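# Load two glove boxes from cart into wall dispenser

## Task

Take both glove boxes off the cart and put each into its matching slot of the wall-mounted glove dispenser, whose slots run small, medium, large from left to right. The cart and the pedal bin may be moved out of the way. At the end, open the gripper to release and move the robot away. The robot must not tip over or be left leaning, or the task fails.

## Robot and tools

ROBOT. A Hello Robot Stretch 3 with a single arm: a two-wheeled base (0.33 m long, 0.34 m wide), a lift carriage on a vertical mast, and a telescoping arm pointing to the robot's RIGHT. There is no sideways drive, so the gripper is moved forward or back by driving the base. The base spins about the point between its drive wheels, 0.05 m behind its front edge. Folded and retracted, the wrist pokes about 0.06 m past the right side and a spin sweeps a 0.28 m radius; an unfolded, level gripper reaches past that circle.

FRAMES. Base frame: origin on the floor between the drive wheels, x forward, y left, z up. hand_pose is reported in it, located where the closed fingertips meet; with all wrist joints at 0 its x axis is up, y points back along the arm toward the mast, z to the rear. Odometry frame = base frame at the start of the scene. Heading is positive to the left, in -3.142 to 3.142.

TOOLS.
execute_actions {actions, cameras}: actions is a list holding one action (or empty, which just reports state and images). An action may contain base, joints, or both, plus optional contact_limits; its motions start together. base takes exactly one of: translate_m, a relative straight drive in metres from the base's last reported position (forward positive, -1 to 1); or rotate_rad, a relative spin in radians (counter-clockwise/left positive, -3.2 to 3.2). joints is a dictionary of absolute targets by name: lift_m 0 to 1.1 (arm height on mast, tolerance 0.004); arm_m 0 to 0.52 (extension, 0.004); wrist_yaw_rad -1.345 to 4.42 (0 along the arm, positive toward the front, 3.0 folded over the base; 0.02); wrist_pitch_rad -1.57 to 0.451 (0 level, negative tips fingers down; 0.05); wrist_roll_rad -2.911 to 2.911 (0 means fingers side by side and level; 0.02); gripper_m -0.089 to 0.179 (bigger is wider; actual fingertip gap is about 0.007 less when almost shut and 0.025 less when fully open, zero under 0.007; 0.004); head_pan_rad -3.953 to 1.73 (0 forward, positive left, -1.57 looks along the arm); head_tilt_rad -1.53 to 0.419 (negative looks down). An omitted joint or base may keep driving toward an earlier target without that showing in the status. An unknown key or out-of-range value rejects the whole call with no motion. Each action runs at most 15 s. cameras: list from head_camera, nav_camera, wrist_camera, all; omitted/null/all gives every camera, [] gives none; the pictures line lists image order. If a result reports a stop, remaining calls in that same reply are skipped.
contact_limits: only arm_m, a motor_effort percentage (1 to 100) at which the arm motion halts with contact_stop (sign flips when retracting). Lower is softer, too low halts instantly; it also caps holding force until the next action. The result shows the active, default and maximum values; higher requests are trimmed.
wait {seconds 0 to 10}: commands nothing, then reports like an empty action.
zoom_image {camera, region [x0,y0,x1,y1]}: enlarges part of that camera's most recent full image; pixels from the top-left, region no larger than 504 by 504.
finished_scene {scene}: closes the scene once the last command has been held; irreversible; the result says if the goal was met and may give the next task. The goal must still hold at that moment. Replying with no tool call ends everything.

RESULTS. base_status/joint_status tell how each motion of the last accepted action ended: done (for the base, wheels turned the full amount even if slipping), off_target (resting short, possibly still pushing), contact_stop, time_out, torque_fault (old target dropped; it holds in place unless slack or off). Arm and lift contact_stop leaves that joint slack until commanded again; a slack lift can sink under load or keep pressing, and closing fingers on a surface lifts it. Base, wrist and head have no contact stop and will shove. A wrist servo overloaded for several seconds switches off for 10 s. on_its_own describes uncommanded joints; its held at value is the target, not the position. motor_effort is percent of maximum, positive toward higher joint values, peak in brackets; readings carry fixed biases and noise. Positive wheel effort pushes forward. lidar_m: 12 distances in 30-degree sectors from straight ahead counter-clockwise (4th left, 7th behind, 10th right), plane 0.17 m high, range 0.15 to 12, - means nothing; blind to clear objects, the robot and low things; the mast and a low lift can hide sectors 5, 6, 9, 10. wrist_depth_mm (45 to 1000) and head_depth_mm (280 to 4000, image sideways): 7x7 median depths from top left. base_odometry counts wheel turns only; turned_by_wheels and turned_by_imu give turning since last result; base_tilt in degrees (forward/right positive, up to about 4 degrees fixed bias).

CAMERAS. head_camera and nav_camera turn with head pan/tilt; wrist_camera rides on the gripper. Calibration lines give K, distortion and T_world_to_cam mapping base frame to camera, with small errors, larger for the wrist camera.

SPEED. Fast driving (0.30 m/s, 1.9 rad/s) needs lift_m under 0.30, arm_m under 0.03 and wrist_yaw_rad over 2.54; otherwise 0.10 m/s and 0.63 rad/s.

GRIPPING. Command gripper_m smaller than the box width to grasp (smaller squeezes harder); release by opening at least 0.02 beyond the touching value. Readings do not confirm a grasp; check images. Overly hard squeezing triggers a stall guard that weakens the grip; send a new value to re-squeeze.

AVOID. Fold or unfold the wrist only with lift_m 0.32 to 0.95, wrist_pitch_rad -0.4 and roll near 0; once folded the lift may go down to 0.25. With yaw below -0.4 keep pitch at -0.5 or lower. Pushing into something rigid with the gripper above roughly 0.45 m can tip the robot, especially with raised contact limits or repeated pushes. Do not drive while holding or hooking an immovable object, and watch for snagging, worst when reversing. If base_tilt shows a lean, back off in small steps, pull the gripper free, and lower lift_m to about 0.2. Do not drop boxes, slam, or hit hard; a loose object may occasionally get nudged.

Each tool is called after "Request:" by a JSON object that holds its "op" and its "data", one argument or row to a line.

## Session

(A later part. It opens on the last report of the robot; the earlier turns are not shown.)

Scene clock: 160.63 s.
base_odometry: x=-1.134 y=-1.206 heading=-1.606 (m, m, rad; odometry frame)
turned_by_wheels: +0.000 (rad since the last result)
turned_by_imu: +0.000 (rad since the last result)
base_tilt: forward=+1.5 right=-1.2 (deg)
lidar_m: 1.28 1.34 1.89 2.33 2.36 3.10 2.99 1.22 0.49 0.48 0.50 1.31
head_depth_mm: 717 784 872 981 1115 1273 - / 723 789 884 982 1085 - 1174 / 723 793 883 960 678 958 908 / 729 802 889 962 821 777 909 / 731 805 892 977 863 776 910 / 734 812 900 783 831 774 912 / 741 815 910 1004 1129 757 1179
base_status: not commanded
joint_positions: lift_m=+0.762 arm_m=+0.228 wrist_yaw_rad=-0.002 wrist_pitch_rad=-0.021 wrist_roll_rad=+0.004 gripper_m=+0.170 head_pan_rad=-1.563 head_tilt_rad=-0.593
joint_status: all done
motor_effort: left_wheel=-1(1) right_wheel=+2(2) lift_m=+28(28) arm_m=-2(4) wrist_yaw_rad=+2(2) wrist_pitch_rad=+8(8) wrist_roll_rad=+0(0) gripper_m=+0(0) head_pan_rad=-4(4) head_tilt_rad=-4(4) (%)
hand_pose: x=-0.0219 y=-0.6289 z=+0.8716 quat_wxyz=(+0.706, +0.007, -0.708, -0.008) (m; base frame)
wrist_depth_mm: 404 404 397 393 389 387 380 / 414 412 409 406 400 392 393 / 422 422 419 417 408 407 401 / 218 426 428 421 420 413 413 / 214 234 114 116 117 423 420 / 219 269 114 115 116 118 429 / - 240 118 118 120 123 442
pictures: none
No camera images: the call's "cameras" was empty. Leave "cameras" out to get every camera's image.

Request:
{"op": "execute_actions", "data": {
  "actions": [
    {"joints": {"arm_m": 0.219}}
  ],
  "cameras": []
}}

Request:
{"op": "execute_actions", "data": {
  "actions": [
    {"joints": {"gripper_m": 0.09}}
  ],
  "cameras": ["wrist_camera", "head_camera"]
}}

Scene clock: 167.30 s.
base_odometry: x=-1.134 y=-1.206 heading=-1.606 (m, m, rad; odometry frame)
turned_by_wheels: +0.000 (rad since the last result)
turned_by_imu: +0.000 (rad since the last result)
base_tilt: forward=+1.5 right=-1.2 (deg)
lidar_m: 1.27 1.34 1.89 2.33 2.36 3.10 2.99 1.22 0.49 0.48 0.50 1.31
head_depth_mm: 716 787 875 979 1115 1269 - / 718 795 877 986 1089 - 1167 / 720 792 890 963 684 - 908 / 728 802 890 970 792 776 910 / 730 806 895 979 855 777 908 / 734 812 901 780 828 777 917 / 739 814 905 1008 1124 754 1181
base_status: not commanded
joint_positions: lift_m=+0.762 arm_m=+0.219 wrist_yaw_rad=-0.002 wrist_pitch_rad=-0.021 wrist_roll_rad=+0.004 gripper_m=+0.170 head_pan_rad=-1.563 head_tilt_rad=-0.593
joint_status: all done
motor_effort: left_wheel=-2(1) right_wheel=+2(2) lift_m=+28(28) arm_m=-3(2) wrist_yaw_rad=+1(1) wrist_pitch_rad=+8(7) wrist_roll_rad=+0(0) gripper_m=-1(1) head_pan_rad=-4(4) head_tilt_rad=-4(4) (%)
hand_pose: x=-0.0219 y=-0.6199 z=+0.8716 quat_wxyz=(+0.706, +0.007, -0.708, -0.008) (m; base frame)
wrist_depth_mm: 411 413 404 404 396 392 389 / 430 419 415 417 411 404 402 / 435 429 424 422 420 412 408 / 223 435 436 429 428 426 418 / 221 242 121 123 124 430 432 / 226 461 124 125 126 128 443 / - 265 127 128 130 460 454
pictures: none
No camera images: the call's "cameras" was empty. Leave "cameras" out to get every camera's image.

Scene clock: 168.60 s.
base_odometry: x=-1.134 y=-1.206 heading=-1.606 (m, m, rad; odometry frame)
turned_by_wheels: +0.000 (rad since the last result)
turned_by_imu: +0.000 (rad since the last result)
base_tilt: forward=+1.5 right=-1.2 (deg)
lidar_m: 1.28 1.34 1.89 2.33 2.36 3.09 2.99 1.22 0.49 0.48 0.50 1.31
head_depth_mm: 719 787 871 977 1114 1268 - / 720 792 878 987 1068 - 1172 / 726 796 883 959 692 - 910 / 727 801 894 970 748 775 911 / 731 808 896 977 860 776 912 / 736 811 899 780 825 780 913 / 740 815 905 1005 1134 757 1173
base_status: not commanded
joint_positions: lift_m=+0.762 arm_m=+0.219 wrist_yaw_rad=-0.006 wrist_pitch_rad=-0.021 wrist_roll_rad=+0.004 gripper_m=+0.091 head_pan_rad=-1.563 head_tilt_rad=-0.593
joint_status: all done
motor_effort: left_wheel=-2(2) right_wheel=+3(3) lift_m=+28(28) arm_m=-3(2) wrist_yaw_rad=+5(6) wrist_pitch_rad=+8(7) wrist_roll_rad=+0(0) gripper_m=-20(100) head_pan_rad=-4(4) head_tilt_rad=-4(4) (%)
hand_pose: x=-0.0229 y=-0.6199 z=+0.8716 quat_wxyz=(+0.706, +0.006, -0.708, -0.010) (m; base frame)
wrist_depth_mm: 413 406 407 401 397 393 391 / 419 420 414 410 404 403 400 / 437 431 420 419 418 412 410 / 222 437 437 431 425 423 420 / 222 246 122 124 126 433 434 / 228 234 124 126 128 443 448 / 231 269 128 130 131 463 456
pictures: head_camera (sideways: a quarter turn clockwise sets it upright), wrist_camera
camera_calibration (this result's frames):
head_camera: T_world_to_cam=[[0.0073122, 0.530793, -0.84747, 1.1251], [0.99993, 0.00398605, 0.0111242, -0.0191214], [0.00928272, -0.847492, -0.530727, 0.644734], [0, 0, 0, 1]] pos_world=[0.00490824, -0.0507126, 1.29588]
wrist_camera: T_world_to_cam=[[-0.999522, -0.0216041, 0.0221056, -0.0564406], [-0.0252137, 0.156196, -0.987404, 0.995606], [0.0178792, -0.98749, -0.156666, -0.315218], [0, 0, 0, 1]] pos_world=[-0.0256749, -0.468004, 0.934929]
Images, in order (width x height): head_camera 896x504, wrist_camera 644x364.

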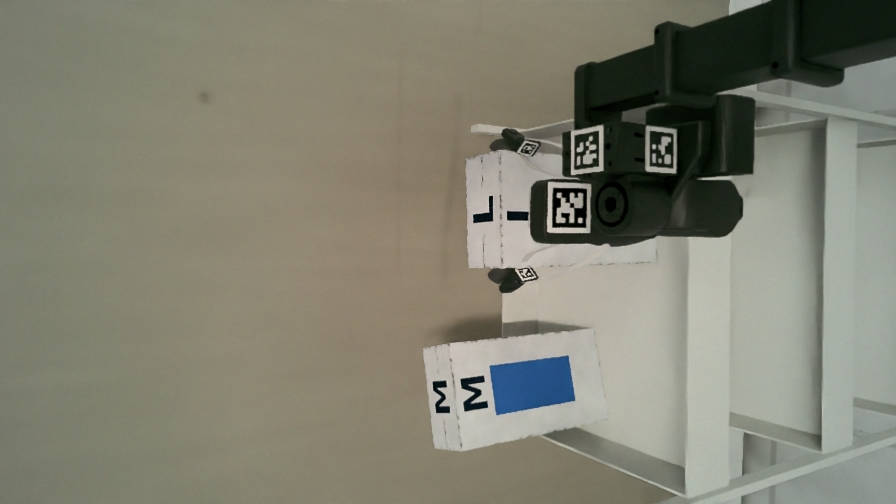

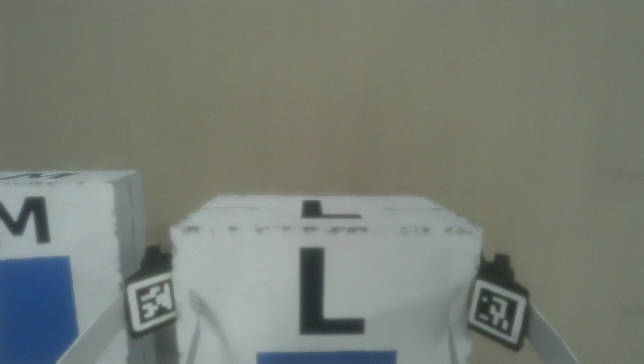

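Request:
{"op": "execute_actions", "data": {
  "actions": [
    {"joints": {"gripper_m": 0.06}}
  ],
  "cameras": []
}}

Request:
{"op": "execute_actions", "data": {
  "actions": [
    {"joints": {"lift_m": 0.9}}
  ],
  "cameras": ["wrist_camera", "head_camera"]
}}

Scene clock: 182.30 s.
base_odometry: x=-1.134 y=-1.206 heading=-1.606 (m, m, rad; odometry frame)
turned_by_wheels: +0.000 (rad since the last result)
turned_by_imu: +0.000 (rad since the last result)
base_tilt: forward=+1.5 right=-1.3 (deg)
lidar_m: 1.28 1.34 1.89 2.33 2.36 3.10 2.98 1.22 0.49 0.48 0.50 1.31
head_depth_mm: 717 787 870 983 1121 1273 - / 722 792 878 988 1063 - 1169 / 723 794 885 963 690 - 908 / 728 802 892 967 758 778 910 / 733 806 900 977 864 775 911 / 735 813 901 781 828 777 916 / 739 814 905 1006 1127 759 1178
base_status: not commanded
joint_positions: lift_m=+0.762 arm_m=+0.219 wrist_yaw_rad=-0.006 wrist_pitch_rad=-0.021 wrist_roll_rad=+0.004 gripper_m=+0.062 head_pan_rad=-1.563 head_tilt_rad=-0.593
joint_status: all done
motor_effort: left_wheel=-2(2) right_wheel=+3(3) lift_m=+28(28) arm_m=-3(3) wrist_yaw_rad=+4(4) wrist_pitch_rad=+8(8) wrist_roll_rad=+0(0) gripper_m=-31(100) head_pan_rad=-4(4) head_tilt_rad=-4(3) (%)
hand_pose: x=-0.0229 y=-0.6199 z=+0.8716 quat_wxyz=(+0.706, +0.006, -0.708, -0.010) (m; base frame)
wrist_depth_mm: 411 408 401 399 398 394 391 / 420 421 412 416 407 404 404 / 435 430 422 419 421 416 411 / 222 435 430 433 421 424 417 / 222 247 122 124 125 438 436 / 228 234 125 126 127 444 447 / 232 268 128 130 131 463 459
pictures: none
No camera images: the call's "cameras" was empty. Leave "cameras" out to get every camera's image.

Scene clock: 184.40 s.
base_odometry: x=-1.134 y=-1.206 heading=-1.606 (m, m, rad; odometry frame)
turned_by_wheels: +0.000 (rad since the last result)
turned_by_imu: +0.000 (rad since the last result)
base_tilt: forward=+1.5 right=-1.2 (deg)
lidar_m: 1.27 1.34 1.88 2.33 2.35 3.09 2.99 1.22 0.49 0.48 0.50 1.31
head_depth_mm: 718 787 873 939 - 1329 1260 / 720 791 878 - - 750 1179 / 723 797 869 - 822 772 907 / 729 803 874 623 827 776 912 / 729 806 896 981 863 777 910 / 733 809 900 780 832 782 916 / 737 816 911 1008 1131 755 1182
base_status: not commanded
joint_positions: lift_m=+0.900 arm_m=+0.219 wrist_yaw_rad=-0.001 wrist_pitch_rad=-0.070 wrist_roll_rad=+0.004 gripper_m=+0.072 head_pan_rad=-1.563 head_tilt_rad=-0.593
joint_status: all done
on_its_own: gripper_m is held at +0.071, not at your +0.060, by its stall guard, which is still easing
motor_effort: left_wheel=-1(2) right_wheel=+2(3) lift_m=+53(51) arm_m=-1(3) wrist_yaw_rad=+0(5) wrist_pitch_rad=+25(27) wrist_roll_rad=+0(0) gripper_m=-26(31) head_pan_rad=-5(4) head_tilt_rad=-4(3) (%)
hand_pose: x=-0.0217 y=-0.6181 z=+0.9962 quat_wxyz=(+0.705, +0.025, -0.708, -0.026) (m; base frame)
wrist_depth_mm: 403 403 397 394 395 387 383 / 421 414 410 405 403 397 391 / 433 429 424 422 414 416 413 / 447 447 435 434 428 423 423 / 464 459 123 125 126 439 438 / 478 471 124 126 128 452 452 / 245 254 127 129 131 485 465
pictures: head_camera (sideways: a quarter turn clockwise sets it upright), wrist_camera
camera_calibration (this result's frames):
head_camera: T_world_to_cam=[[0.0073122, 0.530793, -0.84747, 1.1251], [0.99993, 0.00398605, 0.0111242, -0.0191214], [0.00928272, -0.847492, -0.530726, 0.644734], [0, 0, 0, 1]] pos_world=[0.00490824, -0.0507126, 1.29588]
wrist_camera: T_world_to_cam=[[-0.999418, -0.0270767, 0.0207285, -0.060035], [-0.0258396, 0.204676, -0.978489, 1.13949], [0.0222516, -0.978455, -0.205257, -0.23988], [0, 0, 0, 1]] pos_world=[-0.0252186, -0.469563, 1.06698]
Images, in order (width x height): head_camera 896x504, wrist_camera 644x364.

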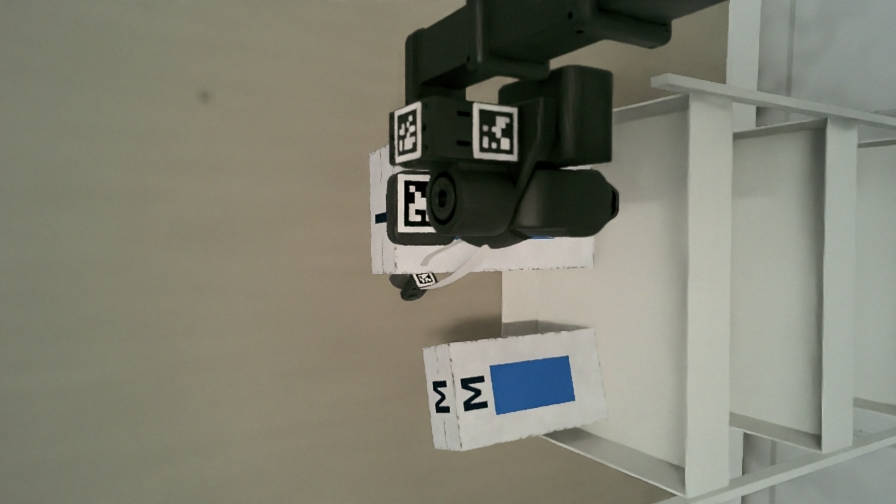

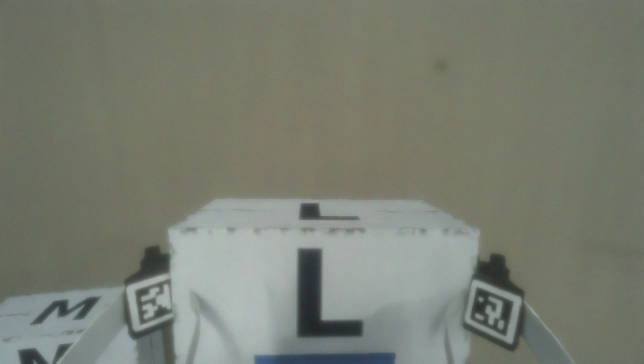

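Request:
{"op": "execute_actions", "data": {
  "actions": [
    {"base": {"rotate_rad": 0.83}, "joints": {"arm_m": 0.0, "lift_m": 1.03, "gripper_m": 0.085, "wrist_pitch_rad": 0.05, "head_pan_rad": -0.6, "head_tilt_rad": -0.3}}
  ],
  "cameras": ["wrist_camera", "head_camera"]
}}

Request:
{"op": "execute_actions", "data": {
  "actions": [
    {"base": {"translate_m": 1.0}, "joints": {"head_pan_rad": -0.9, "head_tilt_rad": -0.6}}
  ],
  "cameras": ["wrist_camera", "head_camera"]
}}

Scene clock: 219.07 s.
base_odometry: x=-1.134 y=-1.206 heading=-0.776 (m, m, rad; odometry frame)
turned_by_wheels: +0.830 (rad since the last result)
turned_by_imu: +0.821 (rad since the last result)
base_tilt: forward=+1.5 right=-1.3 (deg)
lidar_m: 1.56 2.86 2.33 2.74 3.24 1.57 0.99 0.48 0.48 1.09 1.28 1.28
head_depth_mm: 1053 1106 1163 1219 1285 1360 1422 / 1088 1134 1196 1258 1327 1407 1456 / 1122 1173 1232 1280 1363 1454 1502 / 1147 1200 1272 1344 1427 1498 1561 / 1173 1239 1314 1377 1459 1574 1558 / 1212 1275 1346 1428 1526 1643 1564 / 1249 1320 1405 1495 1601 1725 1564
base_status: done
joint_positions: lift_m=+1.030 arm_m=+0.002 wrist_yaw_rad=+0.001 wrist_pitch_rad=-0.025 wrist_roll_rad=+0.004 gripper_m=+0.086 head_pan_rad=-0.607 head_tilt_rad=-0.310
joint_status: wrist_pitch_rad off_target (ended at -0.025, target +0.050); the others done
joint sent to its limit — the command would take arm_m past its lower limit, so that joint was sent only as far as its limit.
motor_effort: left_wheel=-1(5) right_wheel=+2(8) lift_m=+53(51) arm_m=-3(3) wrist_yaw_rad=-1(1) wrist_pitch_rad=+27(31) wrist_roll_rad=+0(0) gripper_m=-20(24) head_pan_rad=+3(46) head_tilt_rad=+6(31) (%)
hand_pose: x=-0.0211 y=-0.4022 z=+1.1378 quat_wxyz=(+0.706, +0.010, -0.708, -0.009) (m; base frame)
wrist_depth_mm: 792 911 - - 765 625 516 / 805 927 - - 790 636 523 / 807 952 - - 782 643 532 / 832 952 - - 791 651 536 / 877 976 124 125 127 635 539 / 846 942 125 127 129 614 545 / 860 - 127 129 131 651 546
pictures: head_camera (sideways: a quarter turn clockwise sets it upright), wrist_camera
camera_calibration (this result's frames):
head_camera: T_world_to_cam=[[-0.217412, 0.164897, -0.96205, 1.27598], [0.570769, 0.821027, 0.0117385, -0.0173075], [0.791805, -0.546557, -0.272619, 0.304082], [0, 0, 0, 1]] pos_world=[0.0465176, -0.0299972, 1.31066]
wrist_camera: T_world_to_cam=[[-0.99935, -0.0285842, 0.0219862, -0.0585281], [-0.0262865, 0.160026, -0.986763, 1.22529], [0.0246874, -0.986699, -0.160673, -0.0535603], [0, 0, 0, 1]] pos_world=[-0.0249593, -0.250599, 1.20175]
Images, in order (width x height): head_camera 896x504, wrist_camera 644x364.

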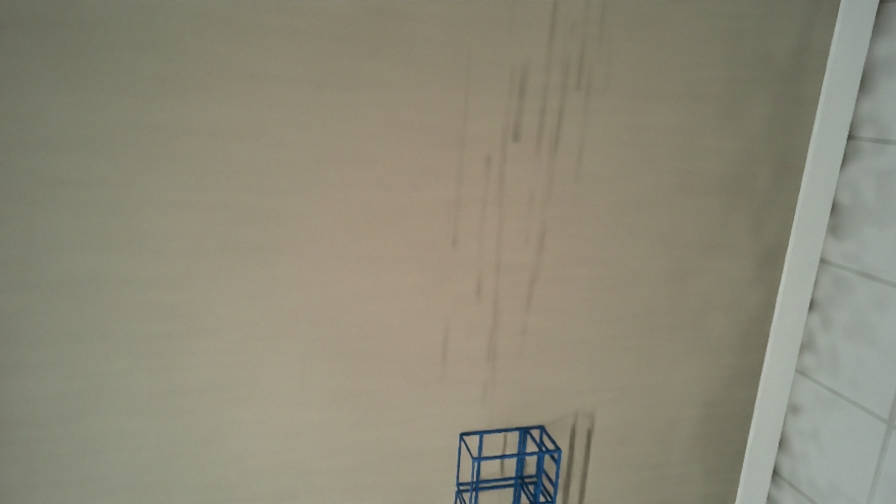

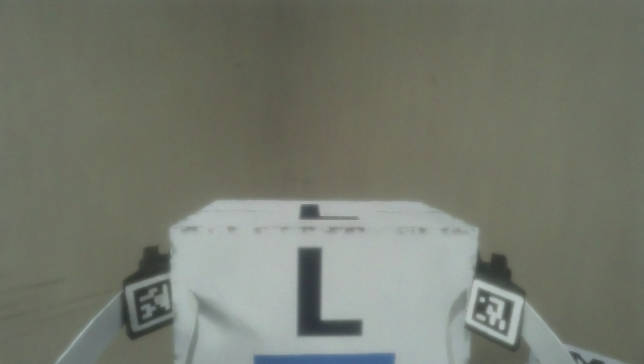

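Scene clock: 230.23 s.
base_odometry: x=-0.420 y=-1.906 heading=-0.776 (m, m, rad; odometry frame)
turned_by_wheels: +0.000 (rad since the last result)
turned_by_imu: +0.002 (rad since the last result)
base_tilt: forward=+1.5 right=-1.2 (deg)
lidar_m: 0.77 1.50 2.11 1.94 3.65 2.90 1.37 1.27 1.11 0.70 0.63 0.64
head_depth_mm: 504 555 618 694 793 927 1117 / 503 552 613 690 795 923 1106 / 501 552 614 693 791 921 1110 / 502 550 612 689 770 918 1101 / 501 549 611 687 778 919 1102 / 499 548 611 686 771 910 1087 / 499 549 608 685 782 913 1092
base_status: done
joint_positions: lift_m=+1.030 arm_m=+0.002 wrist_yaw_rad=+0.000 wrist_pitch_rad=-0.025 wrist_roll_rad=+0.004 gripper_m=+0.086 head_pan_rad=-0.893 head_tilt_rad=-0.593
joint_status: all done
motor_effort: left_wheel=-1(2) right_wheel=+2(6) lift_m=+53(53) arm_m=-2(2) wrist_yaw_rad=-1(2) wrist_pitch_rad=+27(27) wrist_roll_rad=+0(0) gripper_m=-20(20) head_pan_rad=-4(28) head_tilt_rad=-4(30) (%)
hand_pose: x=-0.0213 y=-0.4022 z=+1.1378 quat_wxyz=(+0.706, +0.009, -0.708, -0.009) (m; base frame)
wrist_depth_mm: 338 383 454 563 719 - - / 342 392 464 583 748 - - / 345 397 475 591 790 - - / 349 405 475 587 807 - - / 356 405 124 125 127 - - / 364 393 125 126 128 - - / 365 422 127 129 131 - -
pictures: head_camera (sideways: a quarter turn clockwise sets it upright), wrist_camera
camera_calibration (this result's frames):
head_camera: T_world_to_cam=[[-0.323531, 0.419988, -0.847902, 1.12768], [0.781166, 0.624224, 0.0111273, -0.017791], [0.533954, -0.658752, -0.530037, 0.640636], [0, 0, 0, 1]] pos_world=[0.0366685, -0.0404877, 1.29592]
wrist_camera: T_world_to_cam=[[-0.999373, -0.0277647, 0.0219859, -0.0584081], [-0.0261549, 0.160048, -0.986763, 1.22529], [0.0238784, -0.986719, -0.160673, -0.0535804], [0, 0, 0, 1]] pos_world=[-0.0250446, -0.250596, 1.20175]
Images, in order (width x height): head_camera 896x504, wrist_camera 644x364.

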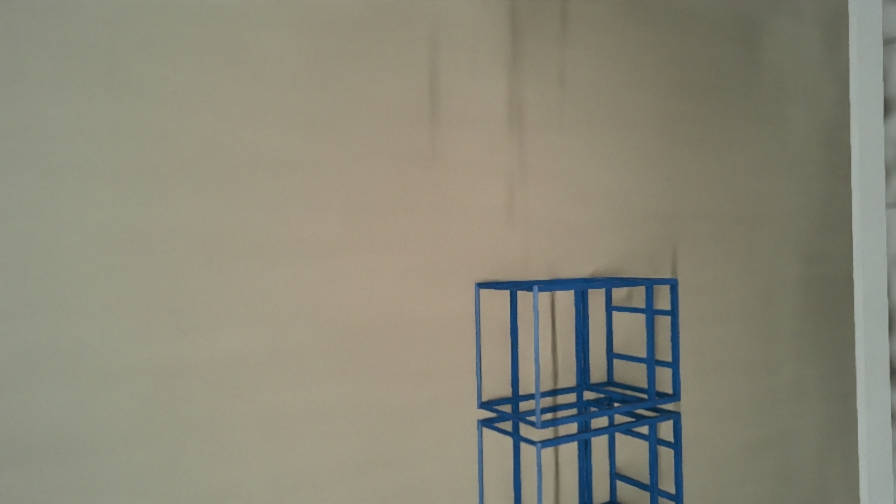

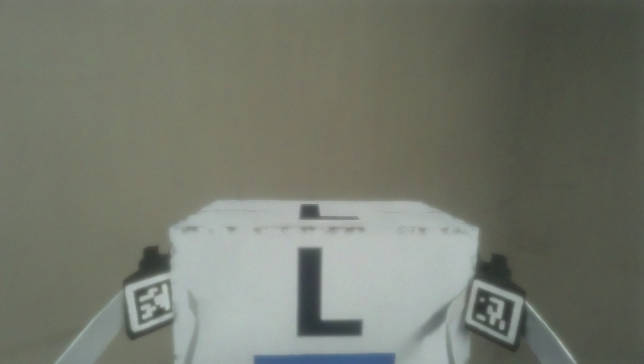

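Request:
{"op": "execute_actions", "data": {
  "actions": [
    {"base": {"rotate_rad": 0.705}, "joints": {"head_pan_rad": -1.57, "head_tilt_rad": -0.6, "lift_m": 1.04}}
  ],
  "cameras": []
}}

Request:
{"op": "execute_actions", "data": {
  "actions": [
    {"base": {"translate_m": 0.125}}
  ],
  "cameras": ["wrist_camera", "head_camera"]
}}

Scene clock: 280.27 s.
base_odometry: x=-0.420 y=-1.906 heading=-0.071 (m, m, rad; odometry frame)
turned_by_wheels: +0.705 (rad since the last result)
turned_by_imu: +0.697 (rad since the last result)
base_tilt: forward=+1.4 right=-1.2 (deg)
lidar_m: 2.10 1.94 2.12 3.63 2.33 1.27 1.39 0.89 0.66 0.63 0.66 0.91
head_depth_mm: 501 549 602 - - - 1130 / 503 553 - - - - - / 505 553 - - - - - / 505 554 372 366 419 931 1107 / 505 556 600 703 786 934 1115 / 506 557 619 696 783 932 1120 / 509 560 620 698 795 934 1123
base_status: done
joint_positions: lift_m=+1.040 arm_m=+0.002 wrist_yaw_rad=+0.000 wrist_pitch_rad=-0.025 wrist_roll_rad=+0.004 gripper_m=+0.086 head_pan_rad=-1.563 head_tilt_rad=-0.593
joint_status: all done
motor_effort: left_wheel=-1(6) right_wheel=+2(6) lift_m=+53(53) arm_m=-3(2) wrist_yaw_rad=+0(0) wrist_pitch_rad=+27(27) wrist_roll_rad=+0(0) gripper_m=-19(20) head_pan_rad=-4(44) head_tilt_rad=-4(2) (%)
hand_pose: x=-0.0214 y=-0.4022 z=+1.1478 quat_wxyz=(+0.706, +0.009, -0.708, -0.009) (m; base frame)
wrist_depth_mm: 365 364 366 365 361 361 362 / 373 374 374 374 371 372 370 / 383 384 382 380 383 381 382 / 396 396 392 392 388 391 394 / 408 407 124 125 127 400 401 / 419 415 125 126 128 409 413 / 428 432 128 129 131 428 426
pictures: none
No camera images: the call's "cameras" was empty. Leave "cameras" out to get every camera's image.

Scene clock: 282.70 s.
base_odometry: x=-0.295 y=-1.915 heading=-0.071 (m, m, rad; odometry frame)
turned_by_wheels: +0.000 (rad since the last result)
turned_by_imu: +0.000 (rad since the last result)
base_tilt: forward=+1.5 right=-1.2 (deg)
lidar_m: 1.98 1.85 1.94 3.65 2.49 1.41 1.39 0.90 0.66 0.63 0.66 0.91
head_depth_mm: 503 551 603 - - - 1127 / 503 552 - - - - - / 504 554 - - - - - / 504 554 372 366 418 927 1112 / 507 556 600 702 792 932 1117 / 508 559 621 698 780 935 1124 / 508 560 621 700 786 933 1135
base_status: done
joint_positions: lift_m=+1.040 arm_m=+0.002 wrist_yaw_rad=+0.000 wrist_pitch_rad=-0.025 wrist_roll_rad=+0.004 gripper_m=+0.086 head_pan_rad=-1.563 head_tilt_rad=-0.593
joint_status: not commanded
motor_effort: left_wheel=-1(2) right_wheel=+2(4) lift_m=+53(53) arm_m=-2(3) wrist_yaw_rad=-1(0) wrist_pitch_rad=+27(27) wrist_roll_rad=+0(0) gripper_m=-20(20) head_pan_rad=-4(4) head_tilt_rad=-4(4) (%)
hand_pose: x=-0.0214 y=-0.4022 z=+1.1478 quat_wxyz=(+0.706, +0.009, -0.708, -0.009) (m; base frame)
wrist_depth_mm: 367 367 365 365 362 360 362 / 374 373 371 371 376 373 371 / 382 386 382 385 383 380 382 / 400 396 392 395 394 395 394 / 408 404 124 125 127 401 404 / 419 416 125 126 129 411 417 / 431 429 127 129 131 432 425
pictures: head_camera (sideways: a quarter turn clockwise sets it upright), wrist_camera
camera_calibration (this result's frames):
head_camera: T_world_to_cam=[[0.0072797, 0.530338, -0.847755, 1.12547], [0.99993, 0.00405997, 0.0111263, -0.0191241], [0.00934254, -0.847777, -0.530271, 0.644141], [0, 0, 0, 1]] pos_world=[0.00491171, -0.0507159, 1.29591]
wrist_camera: T_world_to_cam=[[-0.99938, -0.0275165, 0.0219853, -0.0585909], [-0.0261142, 0.160036, -0.986766, 1.23515], [0.0236339, -0.986728, -0.160655, -0.0520034], [0, 0, 0, 1]] pos_world=[-0.0250704, -0.250594, 1.21174]
Images, in order (width x height): head_camera 896x504, wrist_camera 644x364.

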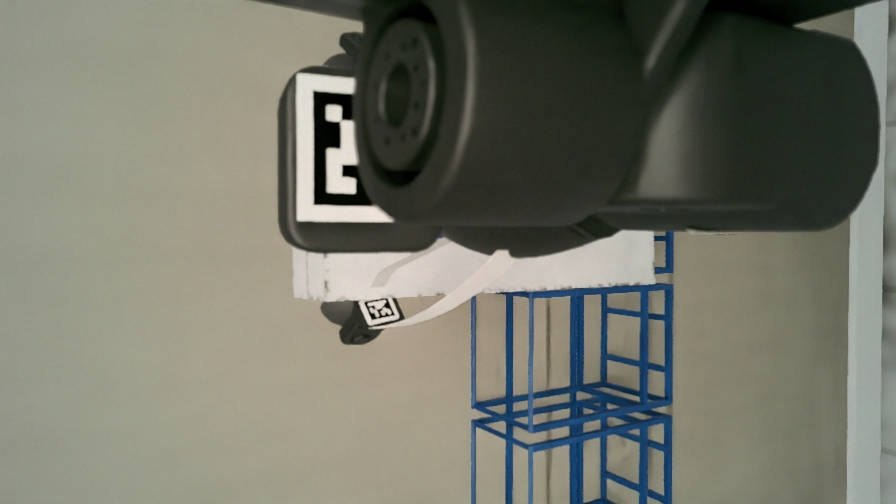

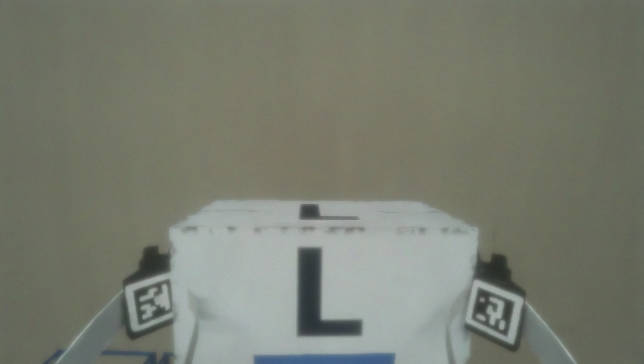

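Request:
{"op": "execute_actions", "data": {
  "actions": [
    {"joints": {"wrist_yaw_rad": -0.05, "wrist_pitch_rad": 0.10, "arm_m": 0.17, "head_tilt_rad": -0.5}}
  ],
  "cameras": ["wrist_camera", "head_camera", "nav_camera"]
}}

Scene clock: 306.17 s.
base_odometry: x=-0.295 y=-1.915 heading=-0.071 (m, m, rad; odometry frame)
turned_by_wheels: +0.000 (rad since the last result)
turned_by_imu: +0.000 (rad since the last result)
base_tilt: forward=+1.5 right=-1.3 (deg)
lidar_m: 1.98 1.85 1.95 3.64 2.50 1.40 1.39 0.89 0.66 0.63 0.66 0.91
head_depth_mm: 502 538 - - 731 824 940 / 505 540 - - 733 827 946 / 505 548 - - 746 812 948 / 507 549 521 638 738 818 955 / 507 551 600 664 727 820 958 / 508 552 603 666 733 801 962 / 509 554 606 668 744 824 969
base_status: not commanded
joint_positions: lift_m=+1.040 arm_m=+0.170 wrist_yaw_rad=-0.050 wrist_pitch_rad=+0.023 wrist_roll_rad=+0.004 gripper_m=+0.086 head_pan_rad=-1.563 head_tilt_rad=-0.508
joint_status: wrist_pitch_rad off_target (ended at +0.023, target +0.100); the others done
motor_effort: left_wheel=-1(1) right_wheel=+2(2) lift_m=+53(53) arm_m=+4(4) wrist_yaw_rad=+0(6) wrist_pitch_rad=+28(31) wrist_roll_rad=+0(0) gripper_m=-21(20) head_pan_rad=-4(4) head_tilt_rad=+5(18) (%)
hand_pose: x=-0.0343 y=-0.5711 z=+1.1600 quat_wxyz=(+0.706, -0.026, -0.708, -0.010) (m; base frame)
wrist_depth_mm: 206 208 210 212 215 218 222 / 210 212 213 217 220 222 226 / 214 215 219 221 225 226 230 / 217 220 222 225 228 233 235 / 222 225 124 126 128 236 240 / 226 226 124 127 128 243 246 / 230 233 127 129 130 249 251
pictures: head_camera (sideways: a quarter turn clockwise sets it upright), nav_camera (sideways: a quarter turn counterclockwise sets it upright), wrist_camera
camera_calibration (this result's frames):
head_camera: T_world_to_cam=[[0.00792059, 0.456214, -0.889835, 1.18035], [0.999923, 0.00488999, 0.0114076, -0.0194915], [0.00955558, -0.889856, -0.45614, 0.547685], [0, 0, 0, 1]] pos_world=[0.00490753, -0.0510361, 1.30036]
nav_camera: T_world_to_cam=[[0.0484826, -0.523792, 0.850466, -1.06488], [-0.998673, -0.0105954, 0.0504059, -0.00636095], [-0.0173911, -0.85178, -0.52361, 0.642951], [0, 0, 0, 1]] pos_world=[0.0564574, -0.0101913, 1.24262]
wrist_camera: T_world_to_cam=[[-0.999443, 0.0239324, 0.0232652, -0.0485343], [-0.0203946, 0.113892, -0.993284, 1.25534], [-0.0264214, -0.993205, -0.11334, -0.276745], [0, 0, 0, 1]] pos_world=[-0.0302172, -0.416676, 1.21667]
Images, in order (width x height): head_camera 896x504, nav_camera 672x504, wrist_camera 644x364.

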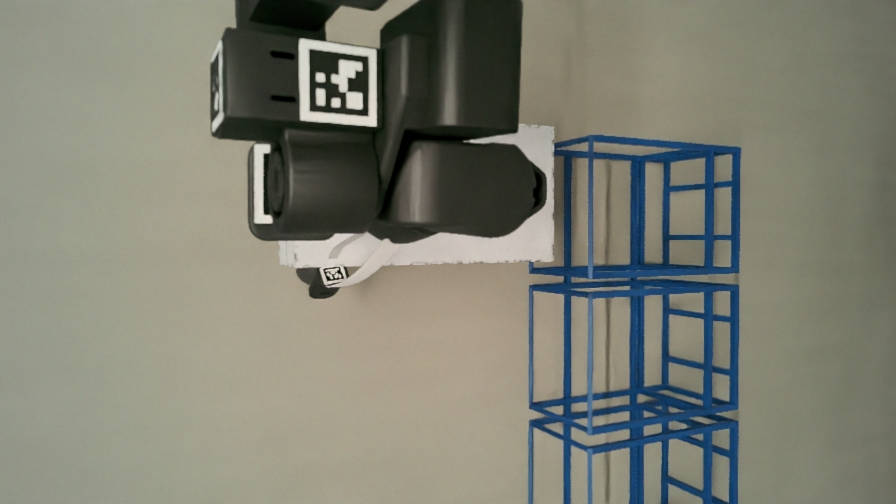

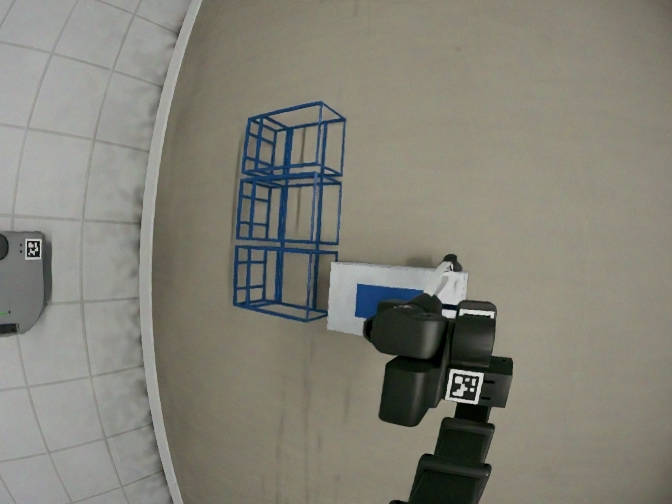

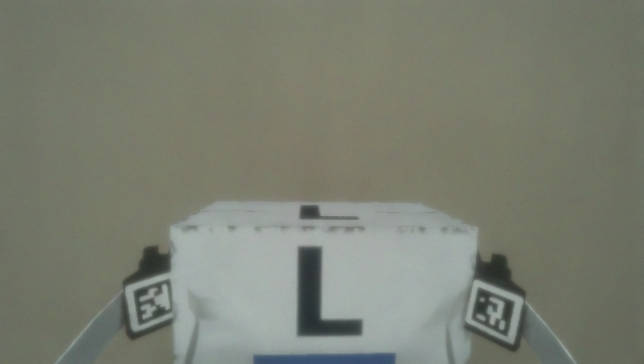

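Request:
{"op": "execute_actions", "data": {
  "actions": [
    {"base": {"translate_m": 0.01}, "joints": {"arm_m": 0.192, "lift_m": 1.005}}
  ],
  "cameras": ["wrist_camera", "head_camera"]
}}

Request:
{"op": "zoom_image", "data": {
  "camera": "head_camera",
  "region": [500, 100, 700, 300]
}}

Scene clock: 317.57 s.
base_odometry: x=-0.285 y=-1.916 heading=-0.072 (m, m, rad; odometry frame)
turned_by_wheels: +0.000 (rad since the last result)
turned_by_imu: +0.000 (rad since the last result)
base_tilt: forward=+1.5 right=-1.2 (deg)
lidar_m: 1.97 1.84 1.93 3.65 2.52 1.42 1.40 0.89 0.66 0.64 0.66 0.91
head_depth_mm: 503 547 579 648 746 825 945 / 505 547 - - 747 825 949 / 505 549 578 - 749 816 949 / 506 549 584 638 703 828 955 / 506 552 603 667 742 819 958 / 508 552 602 665 738 797 962 / 510 553 605 666 745 802 962
base_status: done
joint_positions: lift_m=+1.005 arm_m=+0.192 wrist_yaw_rad=-0.050 wrist_pitch_rad=+0.024 wrist_roll_rad=+0.004 gripper_m=+0.086 head_pan_rad=-1.563 head_tilt_rad=-0.508
joint_status: all done
motor_effort: left_wheel=-1(2) right_wheel=+1(6) lift_m=+34(48) arm_m=+3(4) wrist_yaw_rad=-1(1) wrist_pitch_rad=+27(28) wrist_roll_rad=+0(0) gripper_m=-19(20) head_pan_rad=-4(4) head_tilt_rad=+5(5) (%)
hand_pose: x=-0.0342 y=-0.5932 z=+1.1258 quat_wxyz=(+0.706, -0.026, -0.708, -0.010) (m; base frame)
wrist_depth_mm: 186 187 191 192 195 197 200 / 188 192 193 196 199 201 204 / 193 194 198 200 202 206 209 / 197 199 201 203 205 209 214 / 201 201 124 125 128 215 216 / 204 205 125 127 128 217 220 / 207 211 127 128 130 223 228
pictures: head_camera (sideways: a quarter turn clockwise sets it upright), wrist_camera
camera_calibration (this result's frames):
head_camera: T_world_to_cam=[[0.00792057, 0.45621, -0.889837, 1.18035], [0.999923, 0.00489016, 0.0114076, -0.0194916], [0.00955571, -0.889859, -0.456136, 0.547679], [0, 0, 0, 1]] pos_world=[0.00490753, -0.0510361, 1.30036]
wrist_camera: T_world_to_cam=[[-0.999452, 0.0235264, 0.0232805, -0.0473619], [-0.0204711, 0.113309, -0.993349, 1.22355], [-0.0260078, -0.993281, -0.112765, -0.303173], [0, 0, 0, 1]] pos_world=[-0.0301733, -0.438662, 1.18233]
Images, in order (width x height): head_camera 896x504, wrist_camera 644x364.

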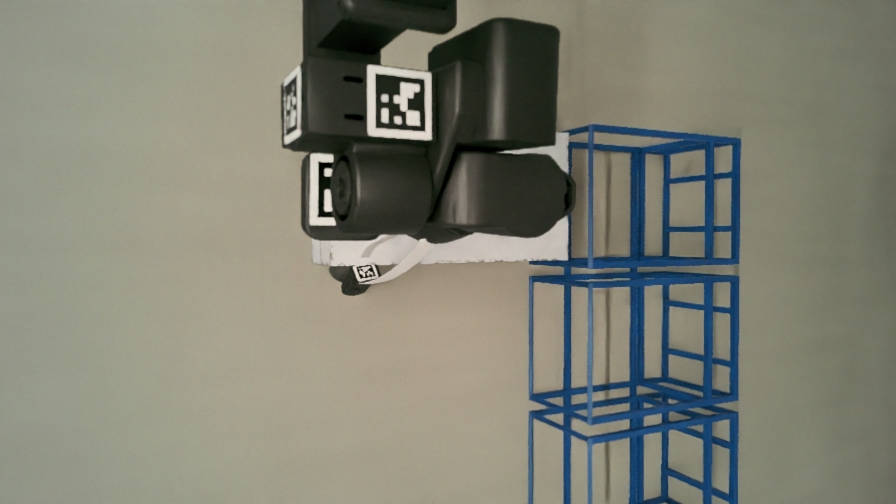

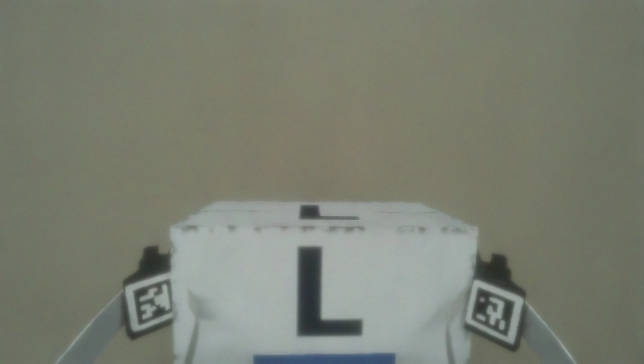

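Region (500, 100, 700, 300) of head_camera's 896x504 image, scaled by 2.520, with more detail than that image has.

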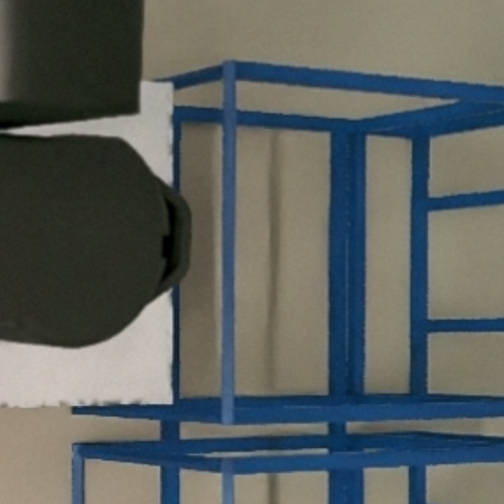

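Request:
{"op": "execute_actions", "data": {
  "actions": [
    {"joints": {"lift_m": 0.96}}
  ],
  "cameras": ["wrist_camera", "head_camera"]
}}

Request:
{"op": "zoom_image", "data": {
  "camera": "head_camera",
  "region": [500, 100, 700, 300]
}}

Scene clock: 329.50 s.
base_odometry: x=-0.285 y=-1.916 heading=-0.072 (m, m, rad; odometry frame)
turned_by_wheels: +0.000 (rad since the last result)
turned_by_imu: +0.000 (rad since the last result)
base_tilt: forward=+1.5 right=-1.2 (deg)
lidar_m: 1.97 1.85 1.93 3.65 2.51 1.42 1.41 0.89 0.66 0.63 0.66 0.91
head_depth_mm: 503 546 596 - 744 825 946 / 505 547 597 - - 828 945 / 505 547 592 - - 816 952 / 505 548 598 621 636 833 956 / 508 551 601 664 741 821 957 / 510 552 603 665 733 797 962 / 509 552 604 669 744 804 962
base_status: not commanded
joint_positions: lift_m=+0.960 arm_m=+0.192 wrist_yaw_rad=-0.050 wrist_pitch_rad=+0.024 wrist_roll_rad=+0.004 gripper_m=+0.086 head_pan_rad=-1.563 head_tilt_rad=-0.508
joint_status: all done
motor_effort: left_wheel=-1(2) right_wheel=+2(1) lift_m=+34(36) arm_m=+4(4) wrist_yaw_rad=-1(0) wrist_pitch_rad=+27(28) wrist_roll_rad=+0(0) gripper_m=-20(20) head_pan_rad=-5(4) head_tilt_rad=+5(5) (%)
hand_pose: x=-0.0342 y=-0.5932 z=+1.0808 quat_wxyz=(+0.706, -0.026, -0.708, -0.009) (m; base frame)
wrist_depth_mm: 186 188 189 193 196 197 200 / 189 191 194 196 198 201 204 / 192 194 198 200 203 205 207 / 197 199 200 202 205 210 212 / 200 202 124 125 127 213 216 / 204 205 125 126 129 218 221 / 208 211 127 128 130 223 227
pictures: head_camera (sideways: a quarter turn clockwise sets it upright), wrist_camera
camera_calibration (this result's frames):
head_camera: T_world_to_cam=[[0.00792057, 0.45621, -0.889837, 1.18035], [0.999923, 0.00489016, 0.0114076, -0.0194916], [0.00955571, -0.889859, -0.456136, 0.547679], [0, 0, 0, 1]] pos_world=[0.00490753, -0.0510361, 1.30036]
wrist_camera: T_world_to_cam=[[-0.999452, 0.0235283, 0.023283, -0.0463163], [-0.020476, 0.11321, -0.99336, 1.17883], [-0.026008, -0.993292, -0.112667, -0.308361], [0, 0, 0, 1]] pos_world=[-0.030173, -0.438658, 1.13734]
Images, in order (width x height): head_camera 896x504, wrist_camera 644x364.

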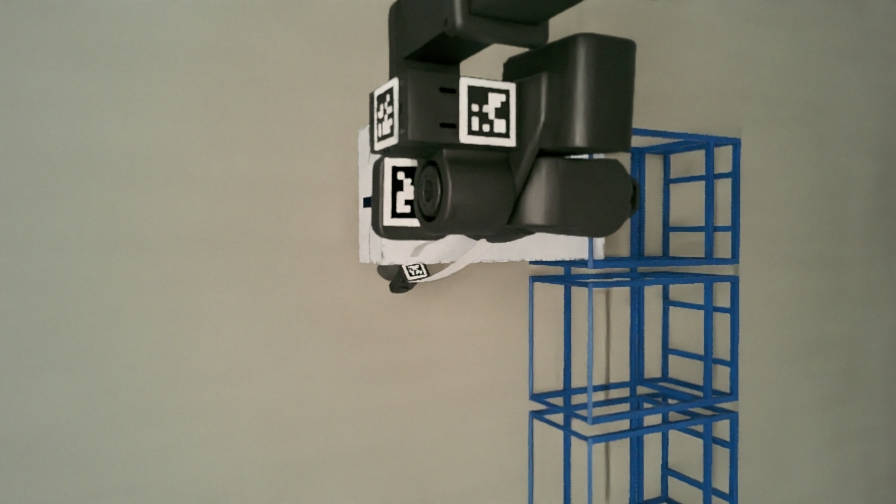

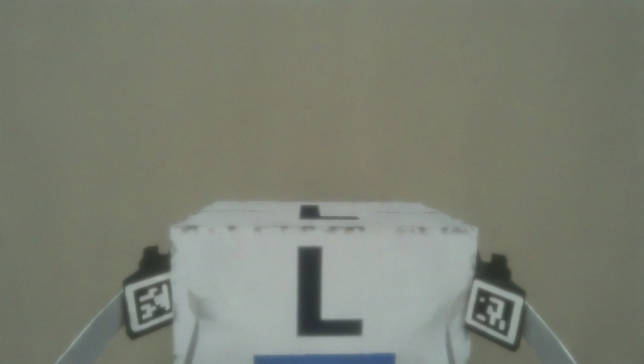

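Region (500, 100, 700, 300) of head_camera's 896x504 image, scaled by 2.520, with more detail than that image has.

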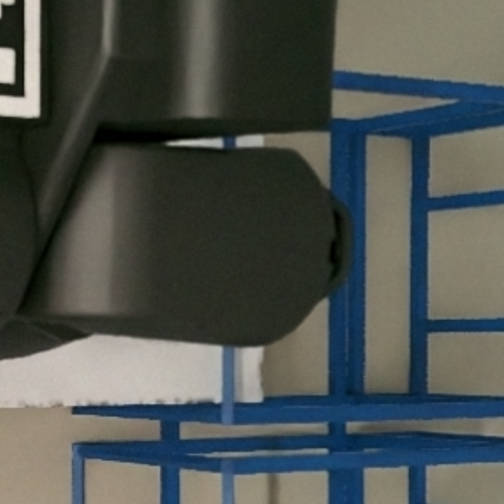

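Request:
{"op": "execute_actions", "data": {
  "actions": [
    {"joints": {"lift_m": 0.82, "head_tilt_rad": -0.6}}
  ],
  "cameras": ["wrist_camera", "head_camera"]
}}

Scene clock: 336.57 s.
base_odometry: x=-0.285 y=-1.916 heading=-0.072 (m, m, rad; odometry frame)
turned_by_wheels: +0.000 (rad since the last result)
turned_by_imu: +0.000 (rad since the last result)
base_tilt: forward=+1.5 right=-1.2 (deg)
lidar_m: 1.97 1.84 1.93 3.64 2.52 1.42 1.40 0.89 0.66 0.63 0.66 0.91
head_depth_mm: 501 552 613 686 763 - 1126 / 503 552 616 680 - - 1099 / 503 554 615 625 - 996 1104 / 505 555 616 660 681 949 1112 / 505 557 617 698 787 932 1116 / 506 557 617 699 779 937 1122 / 509 559 622 701 793 938 1122
base_status: not commanded
joint_positions: lift_m=+0.820 arm_m=+0.192 wrist_yaw_rad=-0.050 wrist_pitch_rad=+0.024 wrist_roll_rad=+0.004 gripper_m=+0.086 head_pan_rad=-1.563 head_tilt_rad=-0.592
joint_status: all done
motor_effort: left_wheel=-1(1) right_wheel=+1(1) lift_m=+34(31) arm_m=+4(4) wrist_yaw_rad=+0(1) wrist_pitch_rad=+27(28) wrist_roll_rad=+0(0) gripper_m=-20(20) head_pan_rad=-5(5) head_tilt_rad=-4(16) (%)
hand_pose: x=-0.0342 y=-0.5932 z=+0.9408 quat_wxyz=(+0.706, -0.026, -0.708, -0.009) (m; base frame)
wrist_depth_mm: 186 188 190 192 195 197 199 / 189 190 193 196 198 200 205 / 193 195 198 199 202 205 208 / 196 199 201 203 205 209 211 / 201 203 124 125 128 214 216 / 203 205 125 126 128 218 221 / 207 210 127 128 131 224 227
pictures: head_camera (sideways: a quarter turn clockwise sets it upright), wrist_camera
camera_calibration (this result's frames):
head_camera: T_world_to_cam=[[0.0073532, 0.530036, -0.847943, 1.12572], [0.99993, 0.0039297, 0.0111276, -0.0191258], [0.00923019, -0.847966, -0.529971, 0.643751], [0, 0, 0, 1]] pos_world=[0.00490492, -0.0507179, 1.29593]
wrist_camera: T_world_to_cam=[[-0.999452, 0.0235301, 0.0232847, -0.0430576], [-0.0204792, 0.113144, -0.993368, 1.03974], [-0.0260086, -0.9933, -0.1126, -0.324201], [0, 0, 0, 1]] pos_world=[-0.0301729, -0.438656, 0.997342]
Images, in order (width x height): head_camera 896x504, wrist_camera 644x364.

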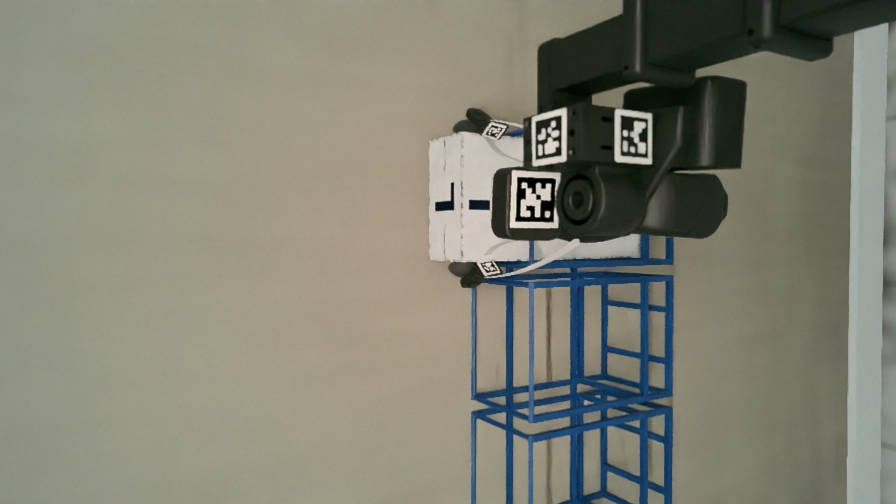

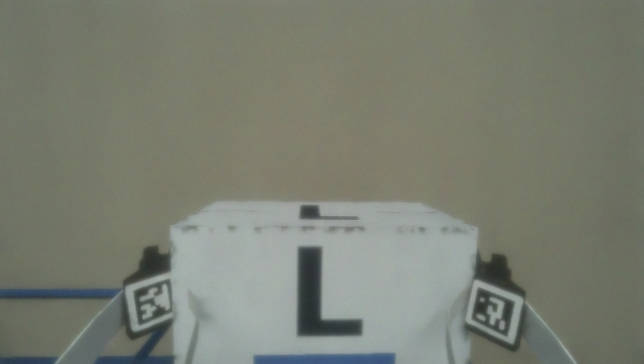

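Request:
{"op": "execute_actions", "data": {
  "actions": [
    {"joints": {"lift_m": 0.803}}
  ],
  "cameras": ["wrist_camera", "head_camera"]
}}

Scene clock: 344.30 s.
base_odometry: x=-0.285 y=-1.916 heading=-0.072 (m, m, rad; odometry frame)
turned_by_wheels: +0.000 (rad since the last result)
turned_by_imu: +0.000 (rad since the last result)
base_tilt: forward=+1.5 right=-1.2 (deg)
lidar_m: 1.97 1.85 1.93 3.62 2.52 1.42 1.40 0.89 0.66 0.63 0.66 0.91
head_depth_mm: 502 553 613 685 773 - 1138 / 503 554 613 678 758 - 1101 / 504 553 617 656 - - 1108 / 506 556 616 660 666 932 1113 / 507 557 616 696 785 934 1116 / 508 557 619 695 778 937 1117 / 509 560 621 699 794 939 1126
base_status: not commanded
joint_positions: lift_m=+0.803 arm_m=+0.192 wrist_yaw_rad=-0.050 wrist_pitch_rad=+0.030 wrist_roll_rad=+0.004 gripper_m=+0.086 head_pan_rad=-1.563 head_tilt_rad=-0.592
joint_status: all done
motor_effort: left_wheel=-1(1) right_wheel=+1(1) lift_m=+32(31) arm_m=+4(3) wrist_yaw_rad=-1(1) wrist_pitch_rad=+25(27) wrist_roll_rad=+0(0) gripper_m=-20(20) head_pan_rad=-4(4) head_tilt_rad=-4(4) (%)
hand_pose: x=-0.0342 y=-0.5933 z=+0.9255 quat_wxyz=(+0.706, -0.028, -0.708, -0.007) (m; base frame)
wrist_depth_mm: 187 188 190 193 196 198 202 / 190 192 195 196 199 203 204 / 193 195 198 199 203 206 208 / 197 199 201 203 208 211 212 / 200 203 124 125 128 213 217 / 204 203 125 127 129 218 222 / 206 127 127 128 130 222 226
pictures: head_camera (sideways: a quarter turn clockwise sets it upright), wrist_camera
camera_calibration (this result's frames):
head_camera: T_world_to_cam=[[0.00735288, 0.530078, -0.847917, 1.12568], [0.99993, 0.00392915, 0.0111274, -0.0191256], [0.00922999, -0.84794, -0.530013, 0.643806], [0, 0, 0, 1]] pos_world=[0.00490492, -0.0507176, 1.29592]
wrist_camera: T_world_to_cam=[[-0.999445, 0.0236739, 0.023444, -0.0427643], [-0.0207847, 0.106925, -0.99405, 1.02144], [-0.0260398, -0.993985, -0.106374, -0.332206], [0, 0, 0, 1]] pos_world=[-0.0301609, -0.438413, 0.981026]
Images, in order (width x height): head_camera 896x504, wrist_camera 644x364.

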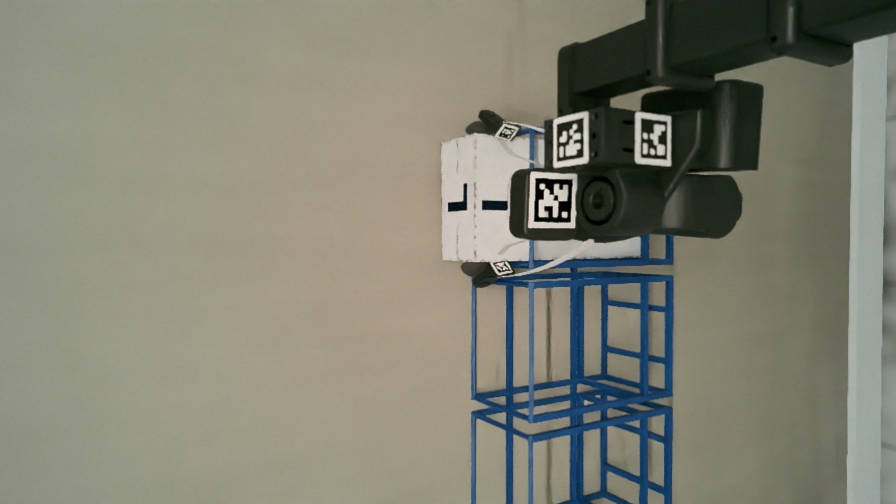

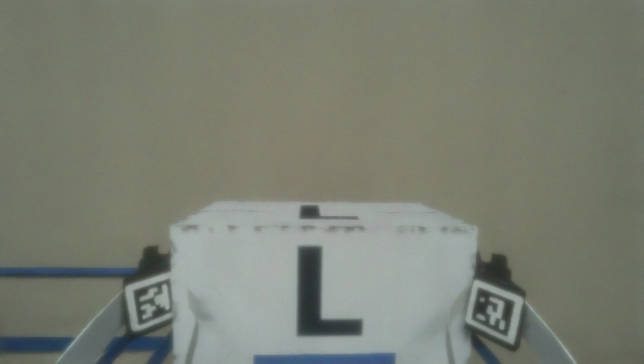

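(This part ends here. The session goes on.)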